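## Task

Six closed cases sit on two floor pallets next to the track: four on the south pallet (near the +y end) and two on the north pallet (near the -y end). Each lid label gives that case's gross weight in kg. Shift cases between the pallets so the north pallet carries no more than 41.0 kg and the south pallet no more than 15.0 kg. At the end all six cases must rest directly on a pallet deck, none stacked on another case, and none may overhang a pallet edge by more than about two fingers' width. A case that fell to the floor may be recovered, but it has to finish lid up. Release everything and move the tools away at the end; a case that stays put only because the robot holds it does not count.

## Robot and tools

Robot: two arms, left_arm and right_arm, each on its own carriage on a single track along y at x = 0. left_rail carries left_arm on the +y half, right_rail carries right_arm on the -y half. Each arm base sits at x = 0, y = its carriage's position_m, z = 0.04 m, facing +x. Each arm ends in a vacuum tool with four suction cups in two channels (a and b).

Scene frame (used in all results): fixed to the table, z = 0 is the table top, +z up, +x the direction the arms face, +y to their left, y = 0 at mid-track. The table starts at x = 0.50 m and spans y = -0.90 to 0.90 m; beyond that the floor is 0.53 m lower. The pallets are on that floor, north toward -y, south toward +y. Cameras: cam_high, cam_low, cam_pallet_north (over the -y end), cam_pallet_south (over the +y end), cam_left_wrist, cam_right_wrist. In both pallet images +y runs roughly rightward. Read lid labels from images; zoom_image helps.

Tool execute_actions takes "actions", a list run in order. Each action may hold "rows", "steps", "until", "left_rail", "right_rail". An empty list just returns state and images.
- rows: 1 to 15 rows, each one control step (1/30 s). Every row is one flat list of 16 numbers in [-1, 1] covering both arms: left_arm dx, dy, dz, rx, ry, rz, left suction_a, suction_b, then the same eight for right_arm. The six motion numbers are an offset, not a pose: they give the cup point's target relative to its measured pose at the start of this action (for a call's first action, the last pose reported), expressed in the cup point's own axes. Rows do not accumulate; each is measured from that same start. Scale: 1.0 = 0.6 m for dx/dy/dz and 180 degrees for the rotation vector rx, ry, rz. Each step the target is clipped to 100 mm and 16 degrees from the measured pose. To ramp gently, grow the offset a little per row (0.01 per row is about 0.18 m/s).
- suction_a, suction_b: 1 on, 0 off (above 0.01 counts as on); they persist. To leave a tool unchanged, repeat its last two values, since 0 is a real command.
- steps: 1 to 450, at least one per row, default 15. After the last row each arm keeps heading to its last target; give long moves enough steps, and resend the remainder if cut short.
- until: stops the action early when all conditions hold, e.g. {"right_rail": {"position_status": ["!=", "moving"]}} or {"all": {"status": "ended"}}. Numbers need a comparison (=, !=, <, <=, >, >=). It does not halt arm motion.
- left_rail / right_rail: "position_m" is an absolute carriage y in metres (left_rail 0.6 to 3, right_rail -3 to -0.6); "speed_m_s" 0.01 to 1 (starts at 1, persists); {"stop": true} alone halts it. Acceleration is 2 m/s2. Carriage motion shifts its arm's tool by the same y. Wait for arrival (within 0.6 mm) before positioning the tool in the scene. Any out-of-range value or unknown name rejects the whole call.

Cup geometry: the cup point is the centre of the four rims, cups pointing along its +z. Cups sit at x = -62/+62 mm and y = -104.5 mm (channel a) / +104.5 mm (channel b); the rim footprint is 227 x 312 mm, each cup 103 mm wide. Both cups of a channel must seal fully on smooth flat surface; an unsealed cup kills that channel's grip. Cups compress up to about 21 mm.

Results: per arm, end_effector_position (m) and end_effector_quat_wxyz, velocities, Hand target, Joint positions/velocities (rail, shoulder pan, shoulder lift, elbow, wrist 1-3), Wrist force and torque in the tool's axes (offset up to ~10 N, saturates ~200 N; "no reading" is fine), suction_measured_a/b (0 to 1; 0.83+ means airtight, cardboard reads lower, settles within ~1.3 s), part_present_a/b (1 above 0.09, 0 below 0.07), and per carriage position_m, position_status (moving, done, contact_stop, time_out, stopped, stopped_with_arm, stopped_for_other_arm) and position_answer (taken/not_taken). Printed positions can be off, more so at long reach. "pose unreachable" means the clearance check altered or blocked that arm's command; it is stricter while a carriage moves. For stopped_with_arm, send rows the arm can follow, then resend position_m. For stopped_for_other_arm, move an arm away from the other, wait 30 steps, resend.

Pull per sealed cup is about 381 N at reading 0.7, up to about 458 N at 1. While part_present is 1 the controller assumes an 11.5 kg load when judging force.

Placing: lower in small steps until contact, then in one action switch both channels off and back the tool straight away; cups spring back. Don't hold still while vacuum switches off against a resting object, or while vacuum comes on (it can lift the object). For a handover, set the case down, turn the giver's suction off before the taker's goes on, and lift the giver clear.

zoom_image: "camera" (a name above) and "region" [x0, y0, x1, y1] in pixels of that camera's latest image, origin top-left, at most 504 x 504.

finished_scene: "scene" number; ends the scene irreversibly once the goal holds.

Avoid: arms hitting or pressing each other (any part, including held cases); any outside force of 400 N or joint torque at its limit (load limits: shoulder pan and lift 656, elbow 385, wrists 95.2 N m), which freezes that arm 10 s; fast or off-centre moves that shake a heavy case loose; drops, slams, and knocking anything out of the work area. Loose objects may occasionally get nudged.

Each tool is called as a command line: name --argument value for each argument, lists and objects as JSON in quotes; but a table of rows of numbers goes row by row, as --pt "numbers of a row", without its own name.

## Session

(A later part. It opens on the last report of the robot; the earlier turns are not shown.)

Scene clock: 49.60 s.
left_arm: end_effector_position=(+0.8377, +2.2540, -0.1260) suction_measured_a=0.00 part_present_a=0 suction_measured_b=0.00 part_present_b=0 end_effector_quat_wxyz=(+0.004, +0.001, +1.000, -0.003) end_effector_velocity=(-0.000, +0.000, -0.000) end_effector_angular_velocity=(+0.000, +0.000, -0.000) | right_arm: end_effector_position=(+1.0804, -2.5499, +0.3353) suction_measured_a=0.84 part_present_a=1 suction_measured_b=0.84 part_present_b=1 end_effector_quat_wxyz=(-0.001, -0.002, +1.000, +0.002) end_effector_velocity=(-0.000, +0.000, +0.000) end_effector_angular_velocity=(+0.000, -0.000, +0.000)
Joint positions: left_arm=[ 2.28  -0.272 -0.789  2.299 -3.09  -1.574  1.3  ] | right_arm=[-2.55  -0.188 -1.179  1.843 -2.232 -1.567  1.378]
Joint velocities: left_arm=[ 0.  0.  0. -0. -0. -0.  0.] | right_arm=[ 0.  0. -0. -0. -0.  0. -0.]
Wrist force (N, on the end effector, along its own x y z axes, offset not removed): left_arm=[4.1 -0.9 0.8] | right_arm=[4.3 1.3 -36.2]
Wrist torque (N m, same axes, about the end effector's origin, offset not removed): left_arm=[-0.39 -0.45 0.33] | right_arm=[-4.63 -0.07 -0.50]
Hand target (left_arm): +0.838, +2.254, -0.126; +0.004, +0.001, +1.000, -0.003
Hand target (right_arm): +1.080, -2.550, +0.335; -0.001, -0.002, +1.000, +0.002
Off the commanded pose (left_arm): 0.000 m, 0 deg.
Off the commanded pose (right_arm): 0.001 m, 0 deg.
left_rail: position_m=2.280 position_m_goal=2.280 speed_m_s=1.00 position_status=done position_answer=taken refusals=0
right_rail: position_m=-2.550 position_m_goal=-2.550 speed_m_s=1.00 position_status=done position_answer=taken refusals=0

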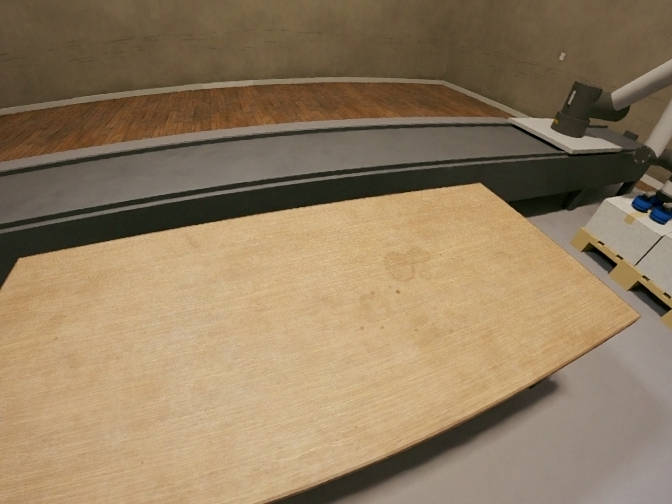

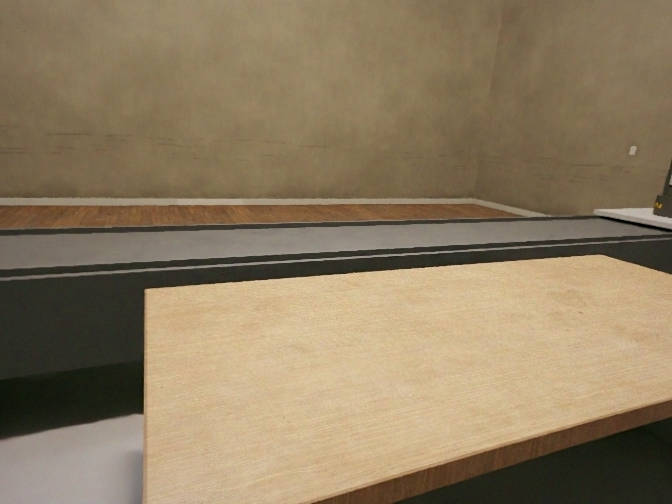

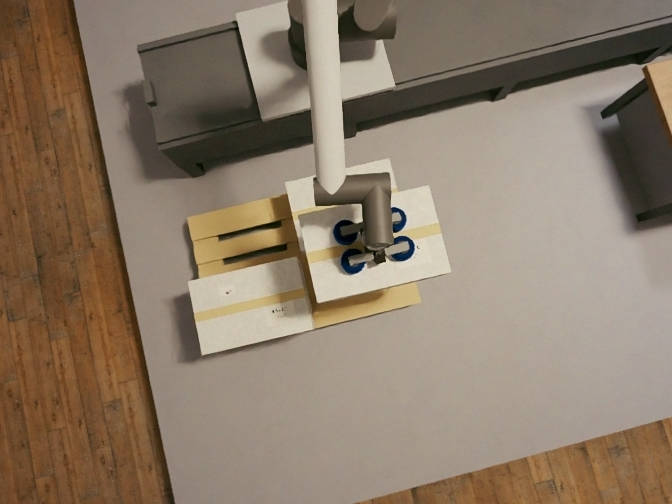

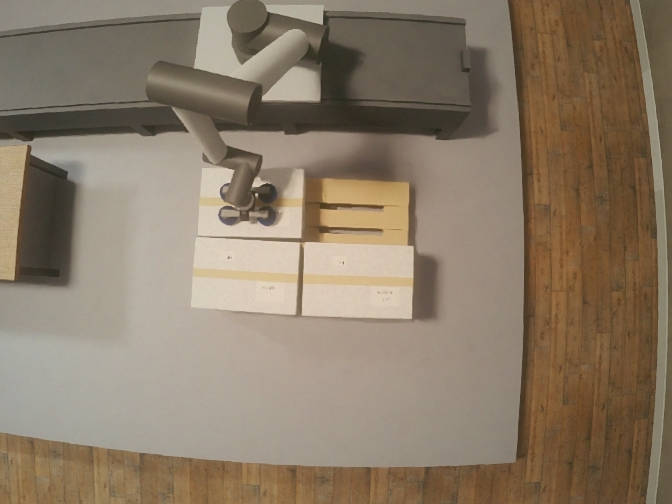

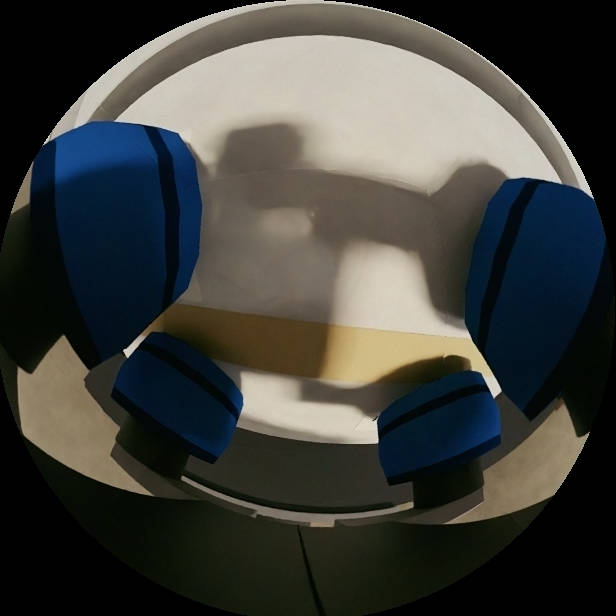

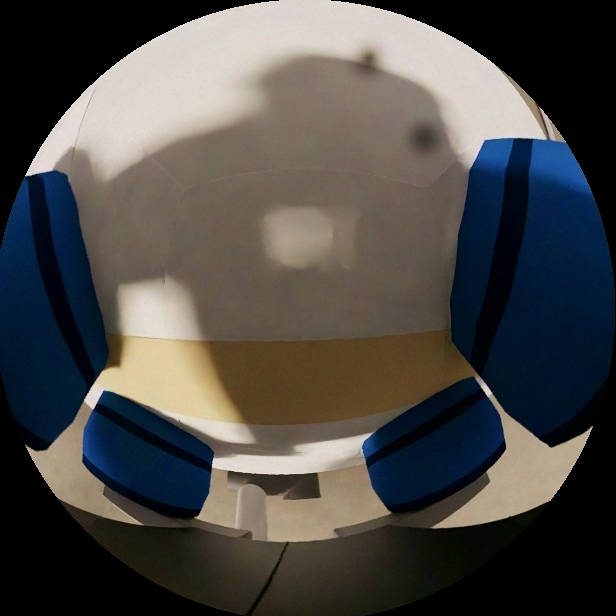

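execute_actions --actions '[{"rows":[[0,0,0.01,0,0,0,1,1,-0.03,0,0.03,0,0,0,1,1],[0,0,0.02,0,0,0,1,1,-0.06,0,0.07,0,0,0,1,1],[0,0,0.03,0,0,0,1,1,-0.1,0,0.12,0,0,0,1,1],[0,0,0.04,0,0,0,1,1,-0.135,0,0.18,0,0,0,1,1],[0,0,0.04,0,0,0,1,1,-0.166,0,0.23,0,0,0,1,1],[0,0,0.04,0,0,0,1,1,-0.166,0,0.27,0,0,0,1,1]],"steps":28}]'

zoom_image --camera "cam_pallet_north" --region '[170, 140, 470, 370]'

Scene clock: 50.90 s.
left_arm: end_effector_position=(+0.8378, +2.2538, -0.1500) suction_measured_a=0.88 part_present_a=1 suction_measured_b=0.88 part_present_b=1 end_effector_quat_wxyz=(+0.004, +0.001, +1.000, -0.003) end_effector_velocity=(-0.000, +0.000, -0.000) end_effector_angular_velocity=(+0.000, +0.000, -0.000) | right_arm: end_effector_position=(+1.1791, -2.5489, +0.1742) suction_measured_a=0.84 part_present_a=1 suction_measured_b=0.84 part_present_b=1 end_effector_quat_wxyz=(-0.001, -0.002, +1.000, +0.002) end_effector_velocity=(+0.006, -0.000, -0.006) end_effector_angular_velocity=(+0.000, +0.000, -0.000)
Joint positions: left_arm=[ 2.28  -0.272 -0.752  2.292 -3.12  -1.574  1.3  ] | right_arm=[-2.55  -0.171 -0.962  1.757 -2.363 -1.567  1.395]
Joint velocities: left_arm=[ 0.    -0.     0.001 -0.    -0.    -0.     0.   ] | right_arm=[ 0.     0.001  0.01  -0.008 -0.003 -0.     0.001]
Wrist force (N, on the end effector, along its own x y z axes, offset not removed): left_arm=[5.4 -0.8 23.3] | right_arm=[-0.6 1.4 -36.6]
Wrist torque (N m, same axes, about the end effector's origin, offset not removed): left_arm=[5.59 -4.74 0.40] | right_arm=[-4.65 0.63 -0.34]
Hand target (left_arm): +0.838, +2.254, -0.150; +0.004, +0.001, +1.000, -0.003
Hand target (right_arm): +1.180, -2.549, +0.173; -0.001, -0.002, +1.000, +0.002
Off the commanded pose (left_arm): 0.000 m, 0 deg.
Off the commanded pose (right_arm): 0.001 m, 0 deg.
left_rail: position_m=2.280 position_m_goal=2.280 speed_m_s=1.00 position_status=done position_answer=taken refusals=0
right_rail: position_m=-2.550 position_m_goal=-2.550 speed_m_s=1.00 position_status=done position_answer=taken refusals=0

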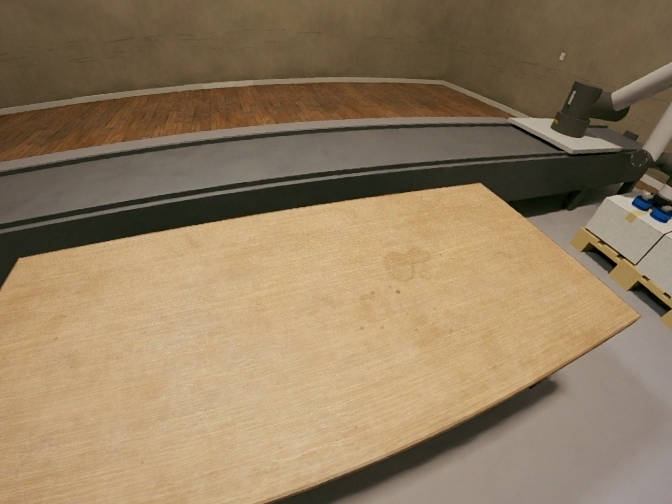

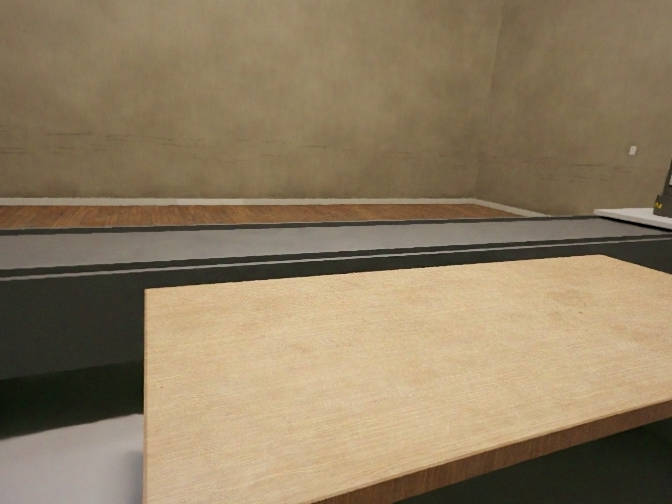

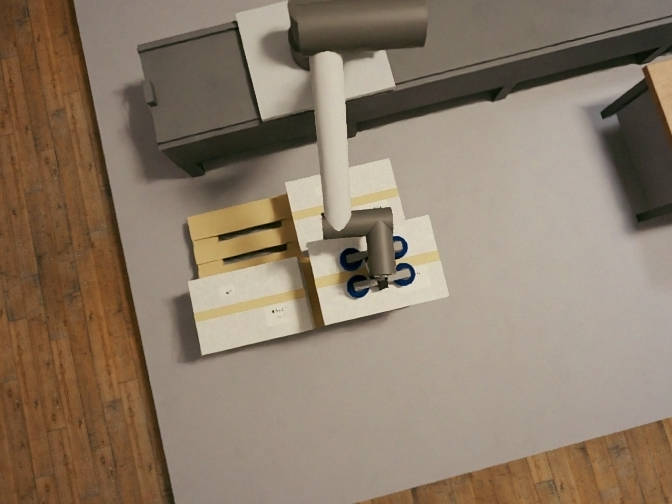

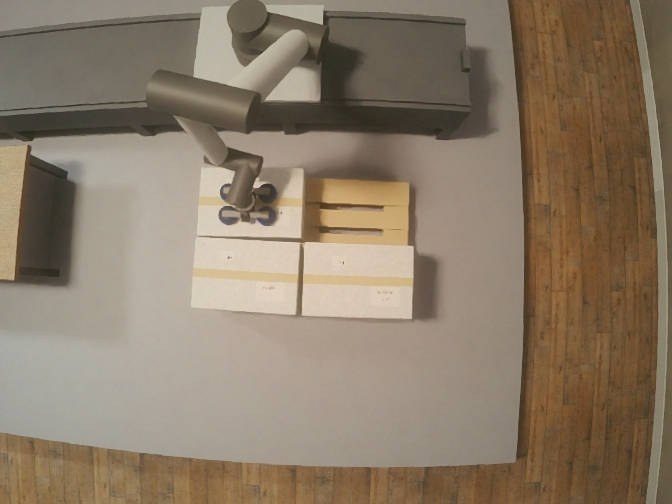

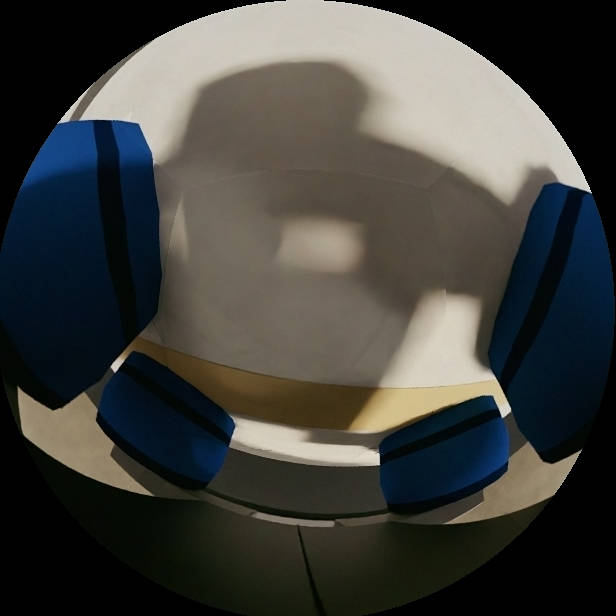

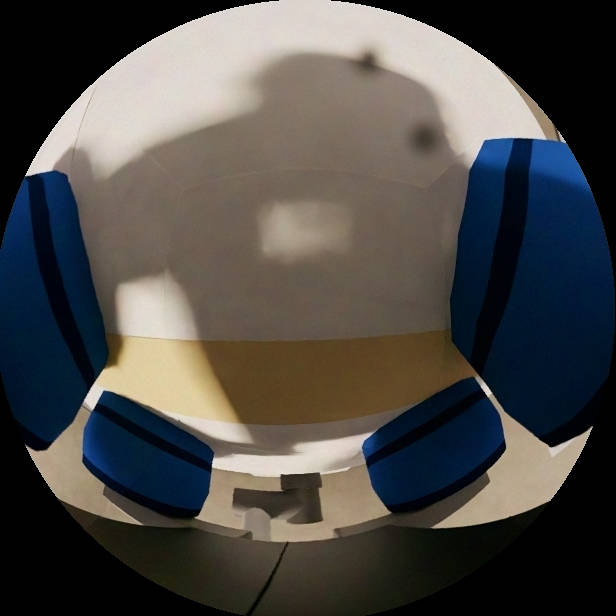

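Region (170, 140, 470, 370) of cam_pallet_north's 672x504 image, scaled by 1.680, with more detail than that image has; it fills the top 386 rows of this view, and the rest is white.

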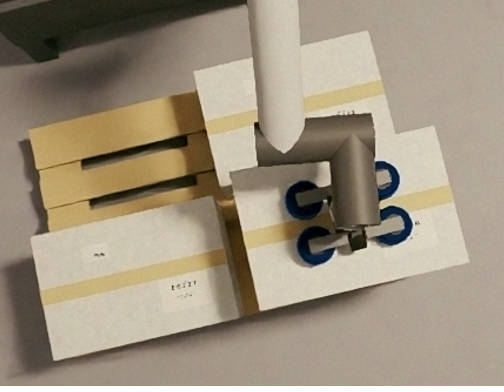

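execute_actions --actions '[{"rows":[[0,0,-0.01,0,0,0,1,1,-0.02,-0.02,0,0,0,0,1,1],[0,0,-0.02,0,0,0,1,1,-0.04,-0.04,0,0,0,0,1,1],[0,0,-0.04,0,0,0,1,1,-0.068,-0.06,0,0,0,0,1,1],[0,0,-0.06,0,0,0,1,1,-0.068,-0.06,0,0,0,0,1,1],[0,0,-0.09,0,0,0,1,1,-0.068,-0.06,0.02,0,0,0,1,1],[0,0,-0.12,0,0,0,1,1,-0.068,-0.06,0.05,0,0,0,1,1],[0,0,-0.16,0,0,0,1,1,-0.068,-0.06,0.08,0,0,0,1,1],[0,0,-0.2,0,0,0,1,1,-0.068,-0.06,0.11,0,0,0,1,1],[0,0,-0.25,0,0,0,1,1,-0.068,-0.06,0.14,0,0,0,1,1],[0,0,-0.3,0,0,0,1,1,-0.068,-0.06,0.17,0,0,0,1,1],[0,0,-0.4,0,0,0,1,1,-0.068,-0.06,0.2,0,0,0,1,1],[0,0,-0.5,0,0,0,1,1,-0.068,-0.06,0.23,0,0,0,1,1],[0,0,-0.6,0,0,0,1,1,-0.068,-0.06,0.26,0,0,0,1,1],[0,0,-0.7,0,0,0,1,1,-0.068,-0.06,0.29,0,0,0,1,1],[0,0,-0.83,0,0,0,1,1,-0.068,-0.06,0.29,0,0,0,1,1]],"steps":45}]'

zoom_image --camera "cam_pallet_north" --region '[240, 150, 480, 370]'

Scene clock: 55.37 s.
left_arm: end_effector_position=(+0.8348, +2.2563, +0.3414) suction_measured_a=0.89 part_present_a=1 suction_measured_b=0.89 part_present_b=1 end_effector_quat_wxyz=(+0.006, +0.001, +1.000, -0.003) end_effector_velocity=(-0.004, -0.002, +0.054) end_effector_angular_velocity=(+0.007, +0.027, -0.000) | right_arm: end_effector_position=(+1.2199, -2.5841, +0.0003) suction_measured_a=0.84 part_present_a=1 suction_measured_b=0.84 part_present_b=1 end_effector_quat_wxyz=(-0.001, -0.002, +1.000, +0.002) end_effector_velocity=(+0.000, -0.000, -0.000) end_effector_angular_velocity=(+0.000, +0.000, -0.000)
Joint positions: left_arm=[ 2.28  -0.27  -1.431  2.192 -2.345 -1.574  1.302] | right_arm=[-2.55  -0.194 -0.773  1.716 -2.51  -1.567  1.372]
Joint velocities: left_arm=[ 0.    -0.003 -0.053 -0.045  0.126 -0.001 -0.003] | right_arm=[ 0.  0.  0. -0. -0.  0.  0.]
Wrist force (N, on the end effector, along its own x y z axes, offset not removed): left_arm=[5.2 -0.2 14.6] | right_arm=[-2.5 0.0 -37.3]
Wrist torque (N m, same axes, about the end effector's origin, offset not removed): left_arm=[5.32 -4.37 0.32] | right_arm=[-4.80 0.85 -0.43]
Hand target (left_arm): +0.834, +2.256, +0.349; +0.004, +0.001, +1.000, -0.003
Hand target (right_arm): +1.220, -2.584, +0.000; -0.001, -0.002, +1.000, +0.002
Off the commanded pose (left_arm): 0.007 m, 0 deg.
Off the commanded pose (right_arm): 0.000 m, 0 deg.
left_rail: position_m=2.280 position_m_goal=2.280 speed_m_s=1.00 position_status=done position_answer=taken refusals=0
right_rail: position_m=-2.550 position_m_goal=-2.550 speed_m_s=1.00 position_status=done position_answer=taken refusals=0

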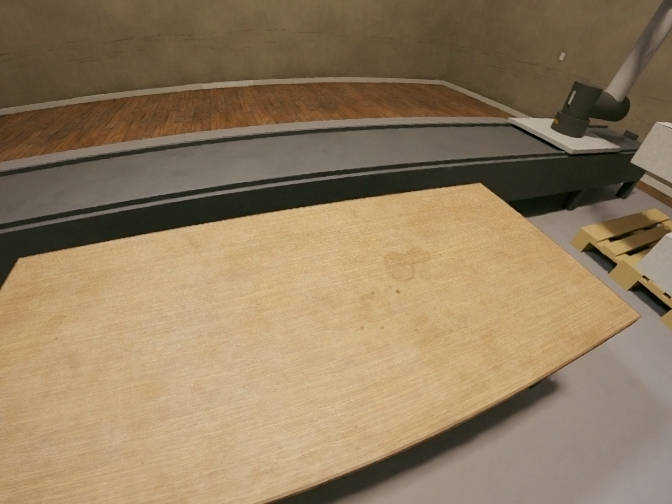

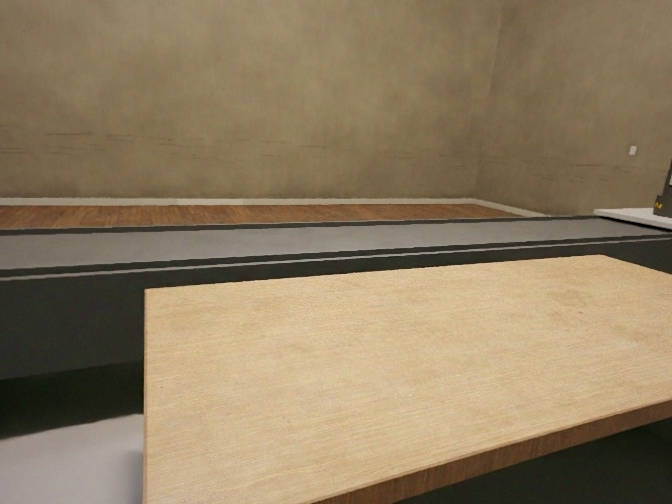

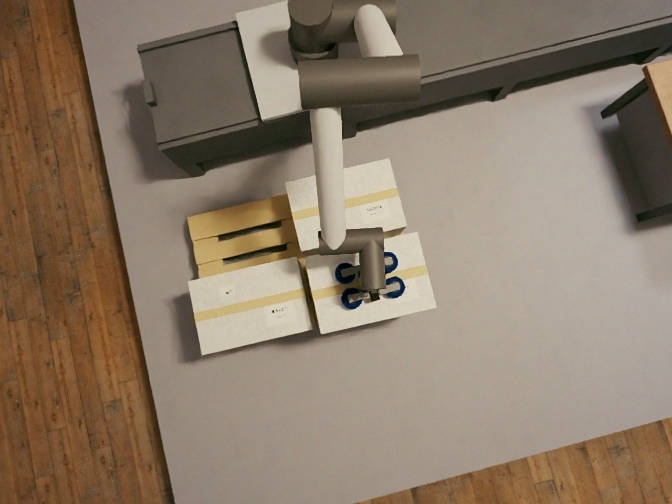

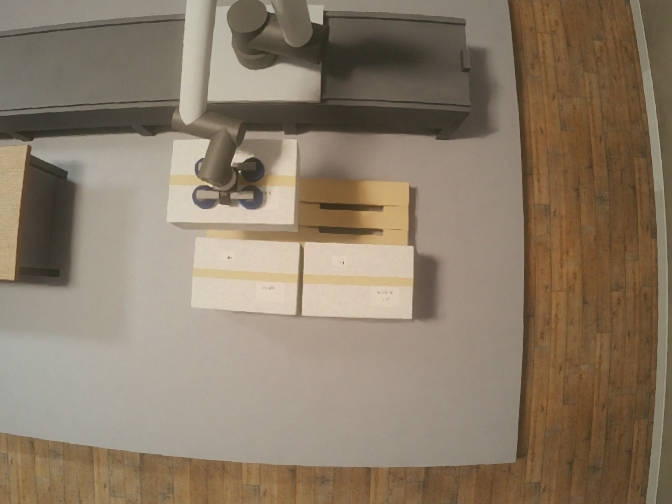

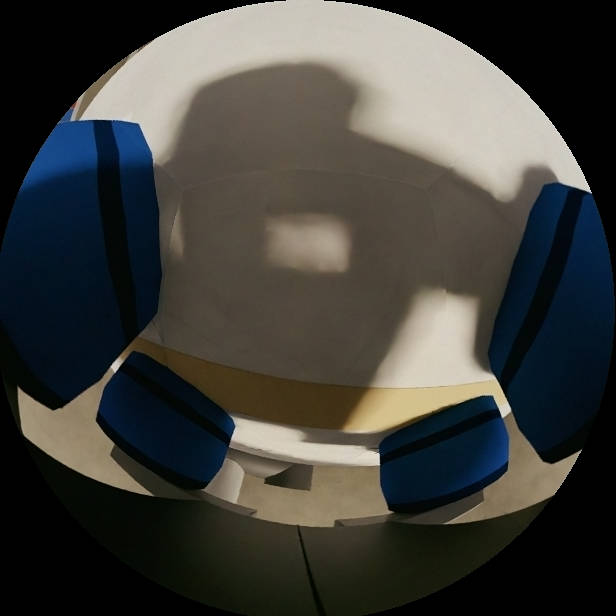

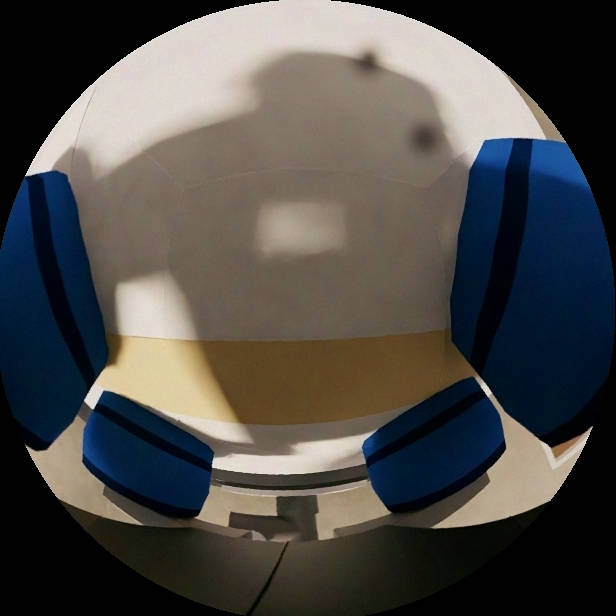

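Region (240, 150, 480, 370) of cam_pallet_north's 672x504 image, scaled by 2.100, with more detail than that image has; it fills the top 462 rows of this view, and the rest is white.

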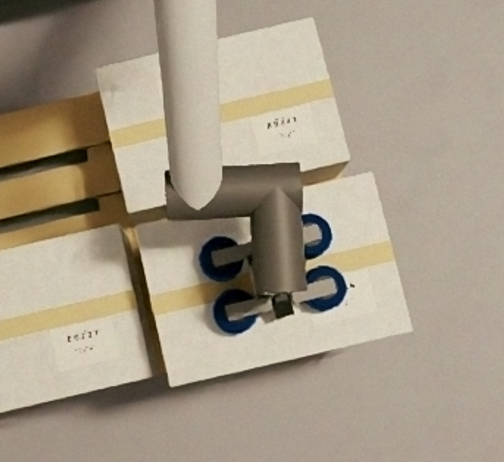

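execute_actions --actions '[{"left_rail":{"position_m":0.6},"rows":[[0,-0.05,-0.01,0,0,0,1,1,0,0,0.02,0,0,0,1,1],[0,-0.1,-0.02,0,0,0,1,1,0,0,0.04,0,0,0,1,1],[0,-0.2,-0.03,0,0,0,1,1,0,0,0.07,0,0,0,1,1],[0,-0.3,-0.03,0,0,0,1,1,0,0,0.1,0,0,0,1,1],[0,-0.4,-0.03,0,0,0,1,1,0,0,0.13,0,0,0,1,1],[0,-0.55,-0.03,0,0,0,1,1,0,0,0.16,0,0,0,1,1],[0,-0.75,-0.03,0,0,0,1,1,0,0,0.19,0,0,0,1,1],[0,-0.96,-0.03,0,0,0,1,1,0,0,0.217,0,0,0,1,1]],"steps":120,"until":{"left_rail":{"position_status":["!=","moving"]}}},{"rows":[[0,0,0.02,0,0,0,1,1,0,0,0,0,0,0,1,1],[0,0,0.05,0,0,0,1,1,0,0,0,0,0,0,1,1],[0,0,0.08,0,0,0,1,1,0,0,0,0,0,0,1,1],[0,0,0.11,0,0,0,1,1,0,0,0,0,0,0,1,1],[0,0,0.14,0,0,0,1,1,0,0,0,0,0,0,1,1],[0,0,0.165,0,0,0,1,1,0,0,0,0,0,0,1,1]],"steps":20}]'

zoom_image --camera "cam_pallet_north" --region '[240, 150, 480, 370]'

Scene clock: 59.03 s.
left_arm: end_effector_position=(+0.8338, -0.0004, +0.2654) suction_measured_a=0.89 part_present_a=1 suction_measured_b=0.89 part_present_b=1 end_effector_quat_wxyz=(+0.005, +0.001, +1.000, -0.003) end_effector_velocity=(+0.002, -0.002, -0.017) end_effector_angular_velocity=(-0.003, -0.002, -0.000) | right_arm: end_effector_position=(+1.2199, -2.5836, -0.1298) suction_measured_a=0.84 part_present_a=1 suction_measured_b=0.84 part_present_b=1 end_effector_quat_wxyz=(-0.001, -0.002, +1.000, +0.002) end_effector_velocity=(+0.000, -0.000, +0.000) end_effector_angular_velocity=(-0.000, -0.000, -0.000)
Joint positions: left_arm=[ 0.6   -0.822 -1.173  1.967 -2.376 -1.568  0.751] | right_arm=[-2.55  -0.194 -0.645  1.705 -2.628 -1.567  1.373]
Joint velocities: left_arm=[ 0.     0.     0.018  0.005 -0.026 -0.     0.001] | right_arm=[ 0.  0. -0.  0. -0. -0.  0.]
Wrist force (N, on the end effector, along its own x y z axes, offset not removed): left_arm=[4.5 -1.7 22.8] | right_arm=[3.0 3.5 -35.8]
Wrist torque (N m, same axes, about the end effector's origin, offset not removed): left_arm=[5.51 -4.79 0.28] | right_arm=[-4.29 0.12 -0.51]
Hand target (left_arm): +0.834, -0.001, +0.263; +0.005, +0.001, +1.000, -0.004
Hand target (right_arm): +1.220, -2.584, -0.130; -0.001, -0.002, +1.000, +0.002
Off the commanded pose (left_arm): 0.002 m, 0 deg.
Off the commanded pose (right_arm): 0.000 m, 0 deg.
left_rail: position_m=0.600 position_m_goal=0.600 speed_m_s=1.00 position_status=done position_answer=taken refusals=0
right_rail: position_m=-2.550 position_m_goal=-2.550 speed_m_s=1.00 position_status=done position_answer=taken refusals=0

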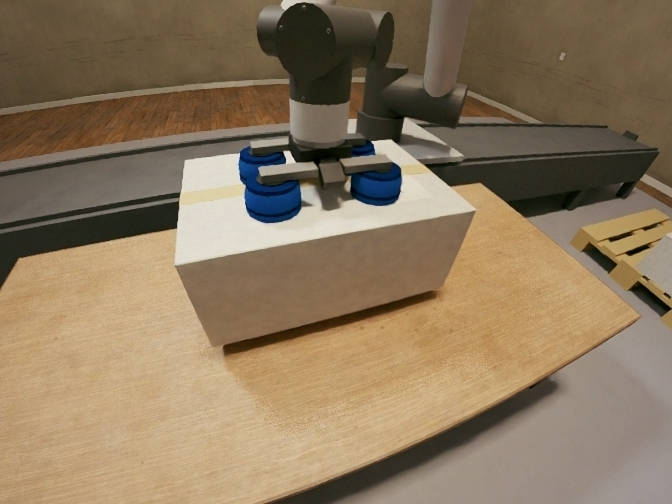

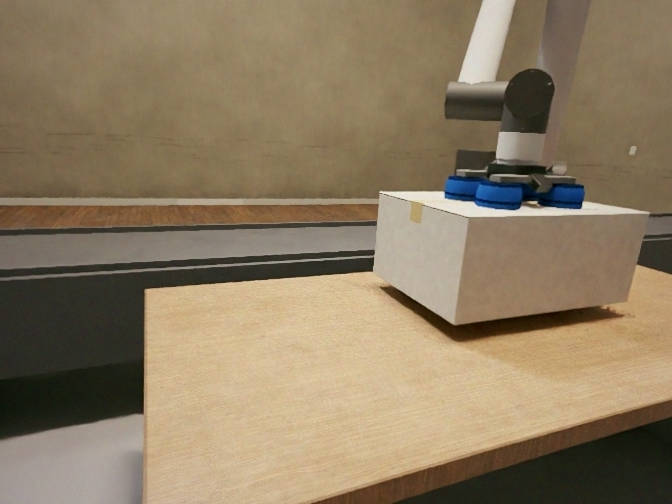

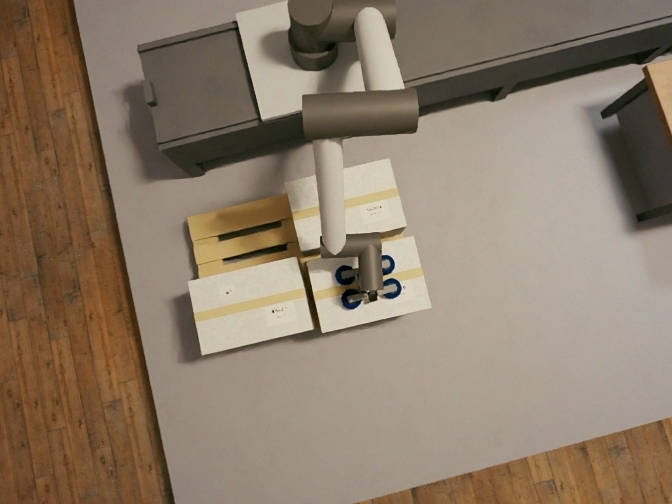

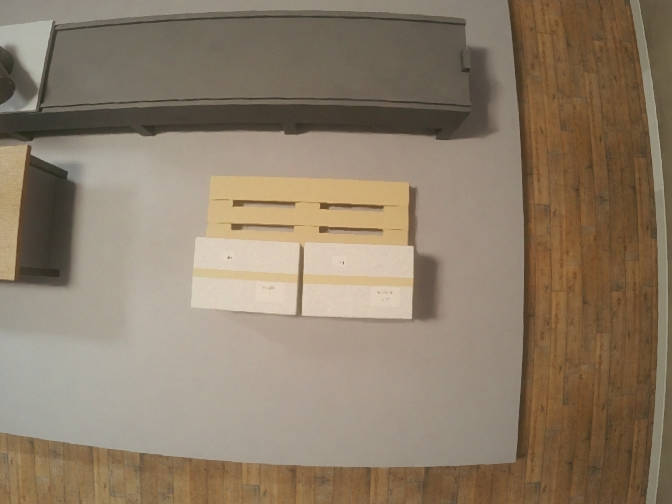

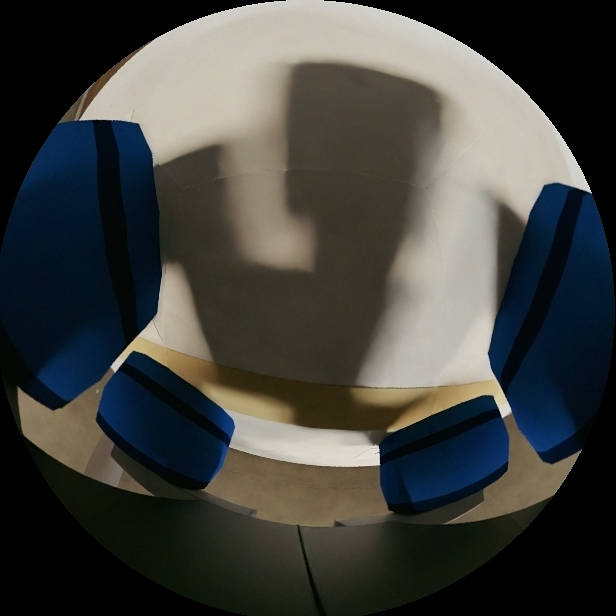

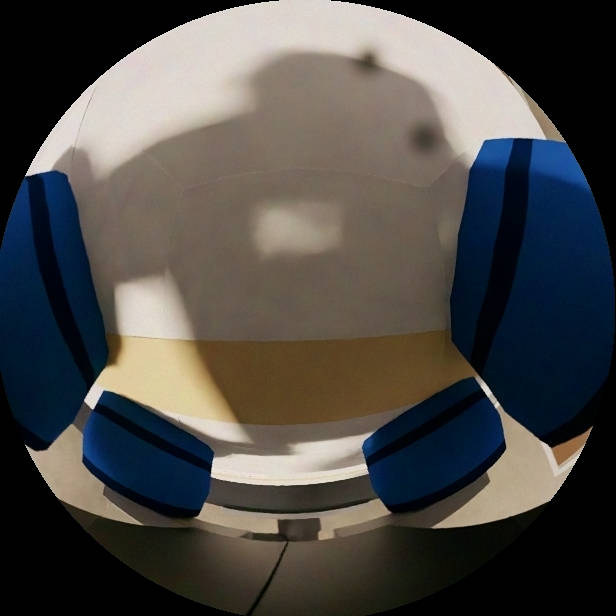

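Region (240, 150, 480, 370) of cam_pallet_north's 672x504 image, scaled by 2.100, with more detail than that image has; it fills the top 462 rows of this view, and the rest is white.

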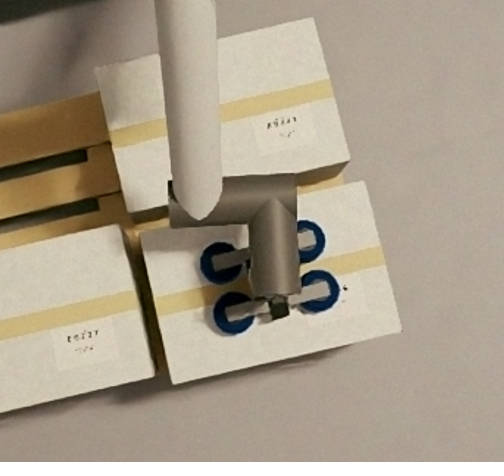

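execute_actions --actions '[{"rows":[[0,0,0.007,0,0,0,1,1,0.02,-0.015,0,0,0,0,1,1],[0,0,0.014,0,0,0,1,1,0.042,-0.033,0,0,0,0,1,1],[0,0,0.021,0,0,0,1,1,0.042,-0.033,0.01,0,0,0,1,1],[0,0,0.028,0,0,0,1,1,0.042,-0.033,0.02,0,0,0,1,1],[0,0,0.028,0,0,0,1,1,0.042,-0.033,0.03,0,0,0,1,1]],"steps":18}]'

zoom_image --camera "cam_low" --region '[360, 240, 660, 370]'

Scene clock: 60.23 s.
left_arm: end_effector_position=(+0.8340, -0.0005, +0.2490) suction_measured_a=0.89 part_present_a=1 suction_measured_b=0.89 part_present_b=1 end_effector_quat_wxyz=(+0.005, +0.001, +1.000, -0.003) end_effector_velocity=(+0.000, -0.000, -0.003) end_effector_angular_velocity=(-0.000, -0.000, +0.000) | right_arm: end_effector_position=(+1.1952, -2.6030, -0.1472) suction_measured_a=0.84 part_present_a=1 suction_measured_b=0.84 part_present_b=1 end_effector_quat_wxyz=(-0.001, -0.002, +1.000, +0.002) end_effector_velocity=(-0.004, -0.003, -0.005) end_effector_angular_velocity=(+0.000, -0.000, -0.000)
Joint positions: left_arm=[ 0.6   -0.822 -1.158  1.974 -2.399 -1.568  0.751] | right_arm=[-2.55  -0.214 -0.641  1.742 -2.669 -1.567  1.352]
Joint velocities: left_arm=[ 0.     0.     0.003  0.001 -0.004  0.    -0.   ] | right_arm=[ 0.    -0.003  0.003  0.005 -0.009  0.    -0.003]
Wrist force (N, on the end effector, along its own x y z axes, offset not removed): left_arm=[3.9 1.4 21.8] | right_arm=[3.3 0.2 -37.1]
Wrist torque (N m, same axes, about the end effector's origin, offset not removed): left_arm=[5.80 -4.48 0.25] | right_arm=[-4.64 0.10 -0.49]
Hand target (left_arm): +0.834, -0.000, +0.249; +0.005, +0.001, +1.000, -0.003
Hand target (right_arm): +1.195, -2.603, -0.148; -0.001, -0.002, +1.000, +0.002
Off the commanded pose (left_arm): 0.000 m, 0 deg.
Off the commanded pose (right_arm): 0.001 m, 0 deg.
left_rail: position_m=0.600 position_m_goal=0.600 speed_m_s=1.00 position_status=done position_answer=taken refusals=0
right_rail: position_m=-2.550 position_m_goal=-2.550 speed_m_s=1.00 position_status=done position_answer=taken refusals=0

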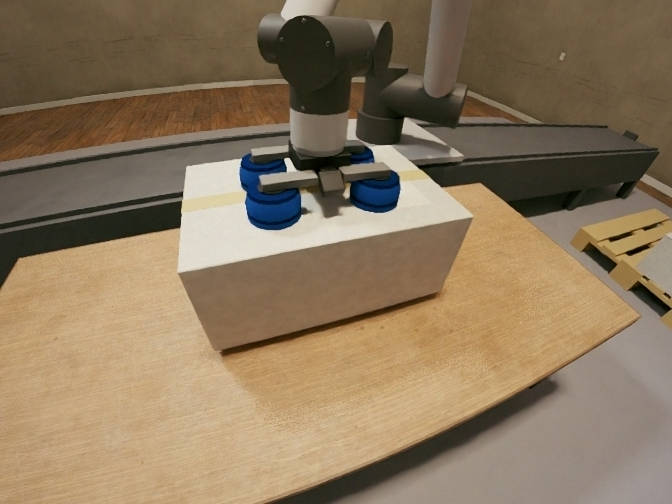

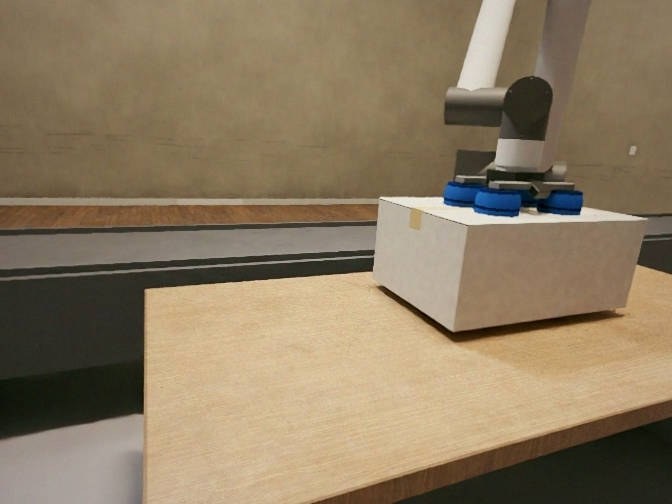

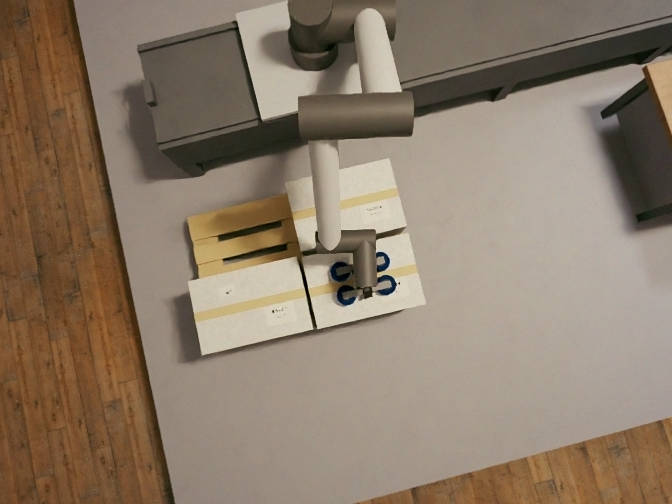

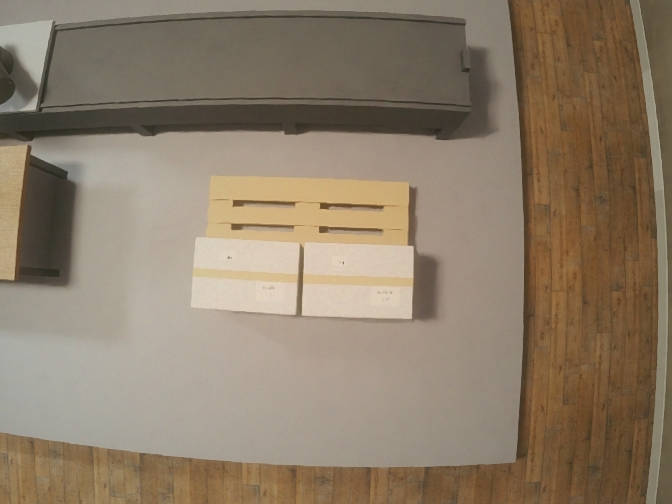

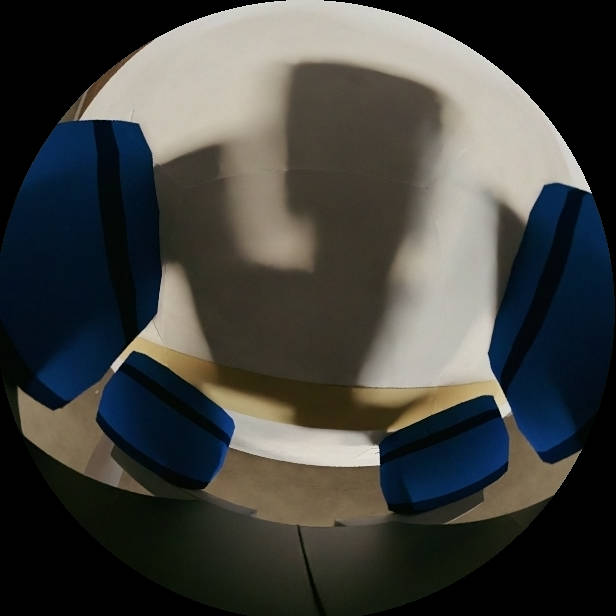

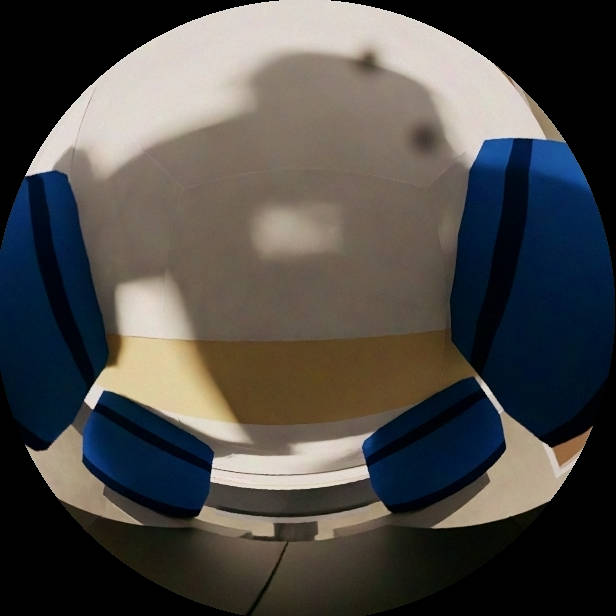

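Region (360, 240, 660, 370) of cam_low's 672x504 image, scaled by 1.680, with more detail than that image has; it fills the top 218 rows of this view, and the rest is white.

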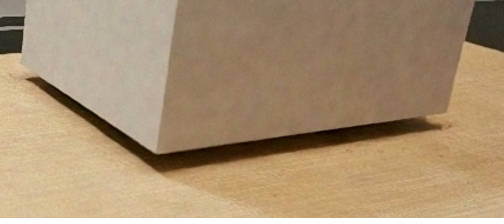

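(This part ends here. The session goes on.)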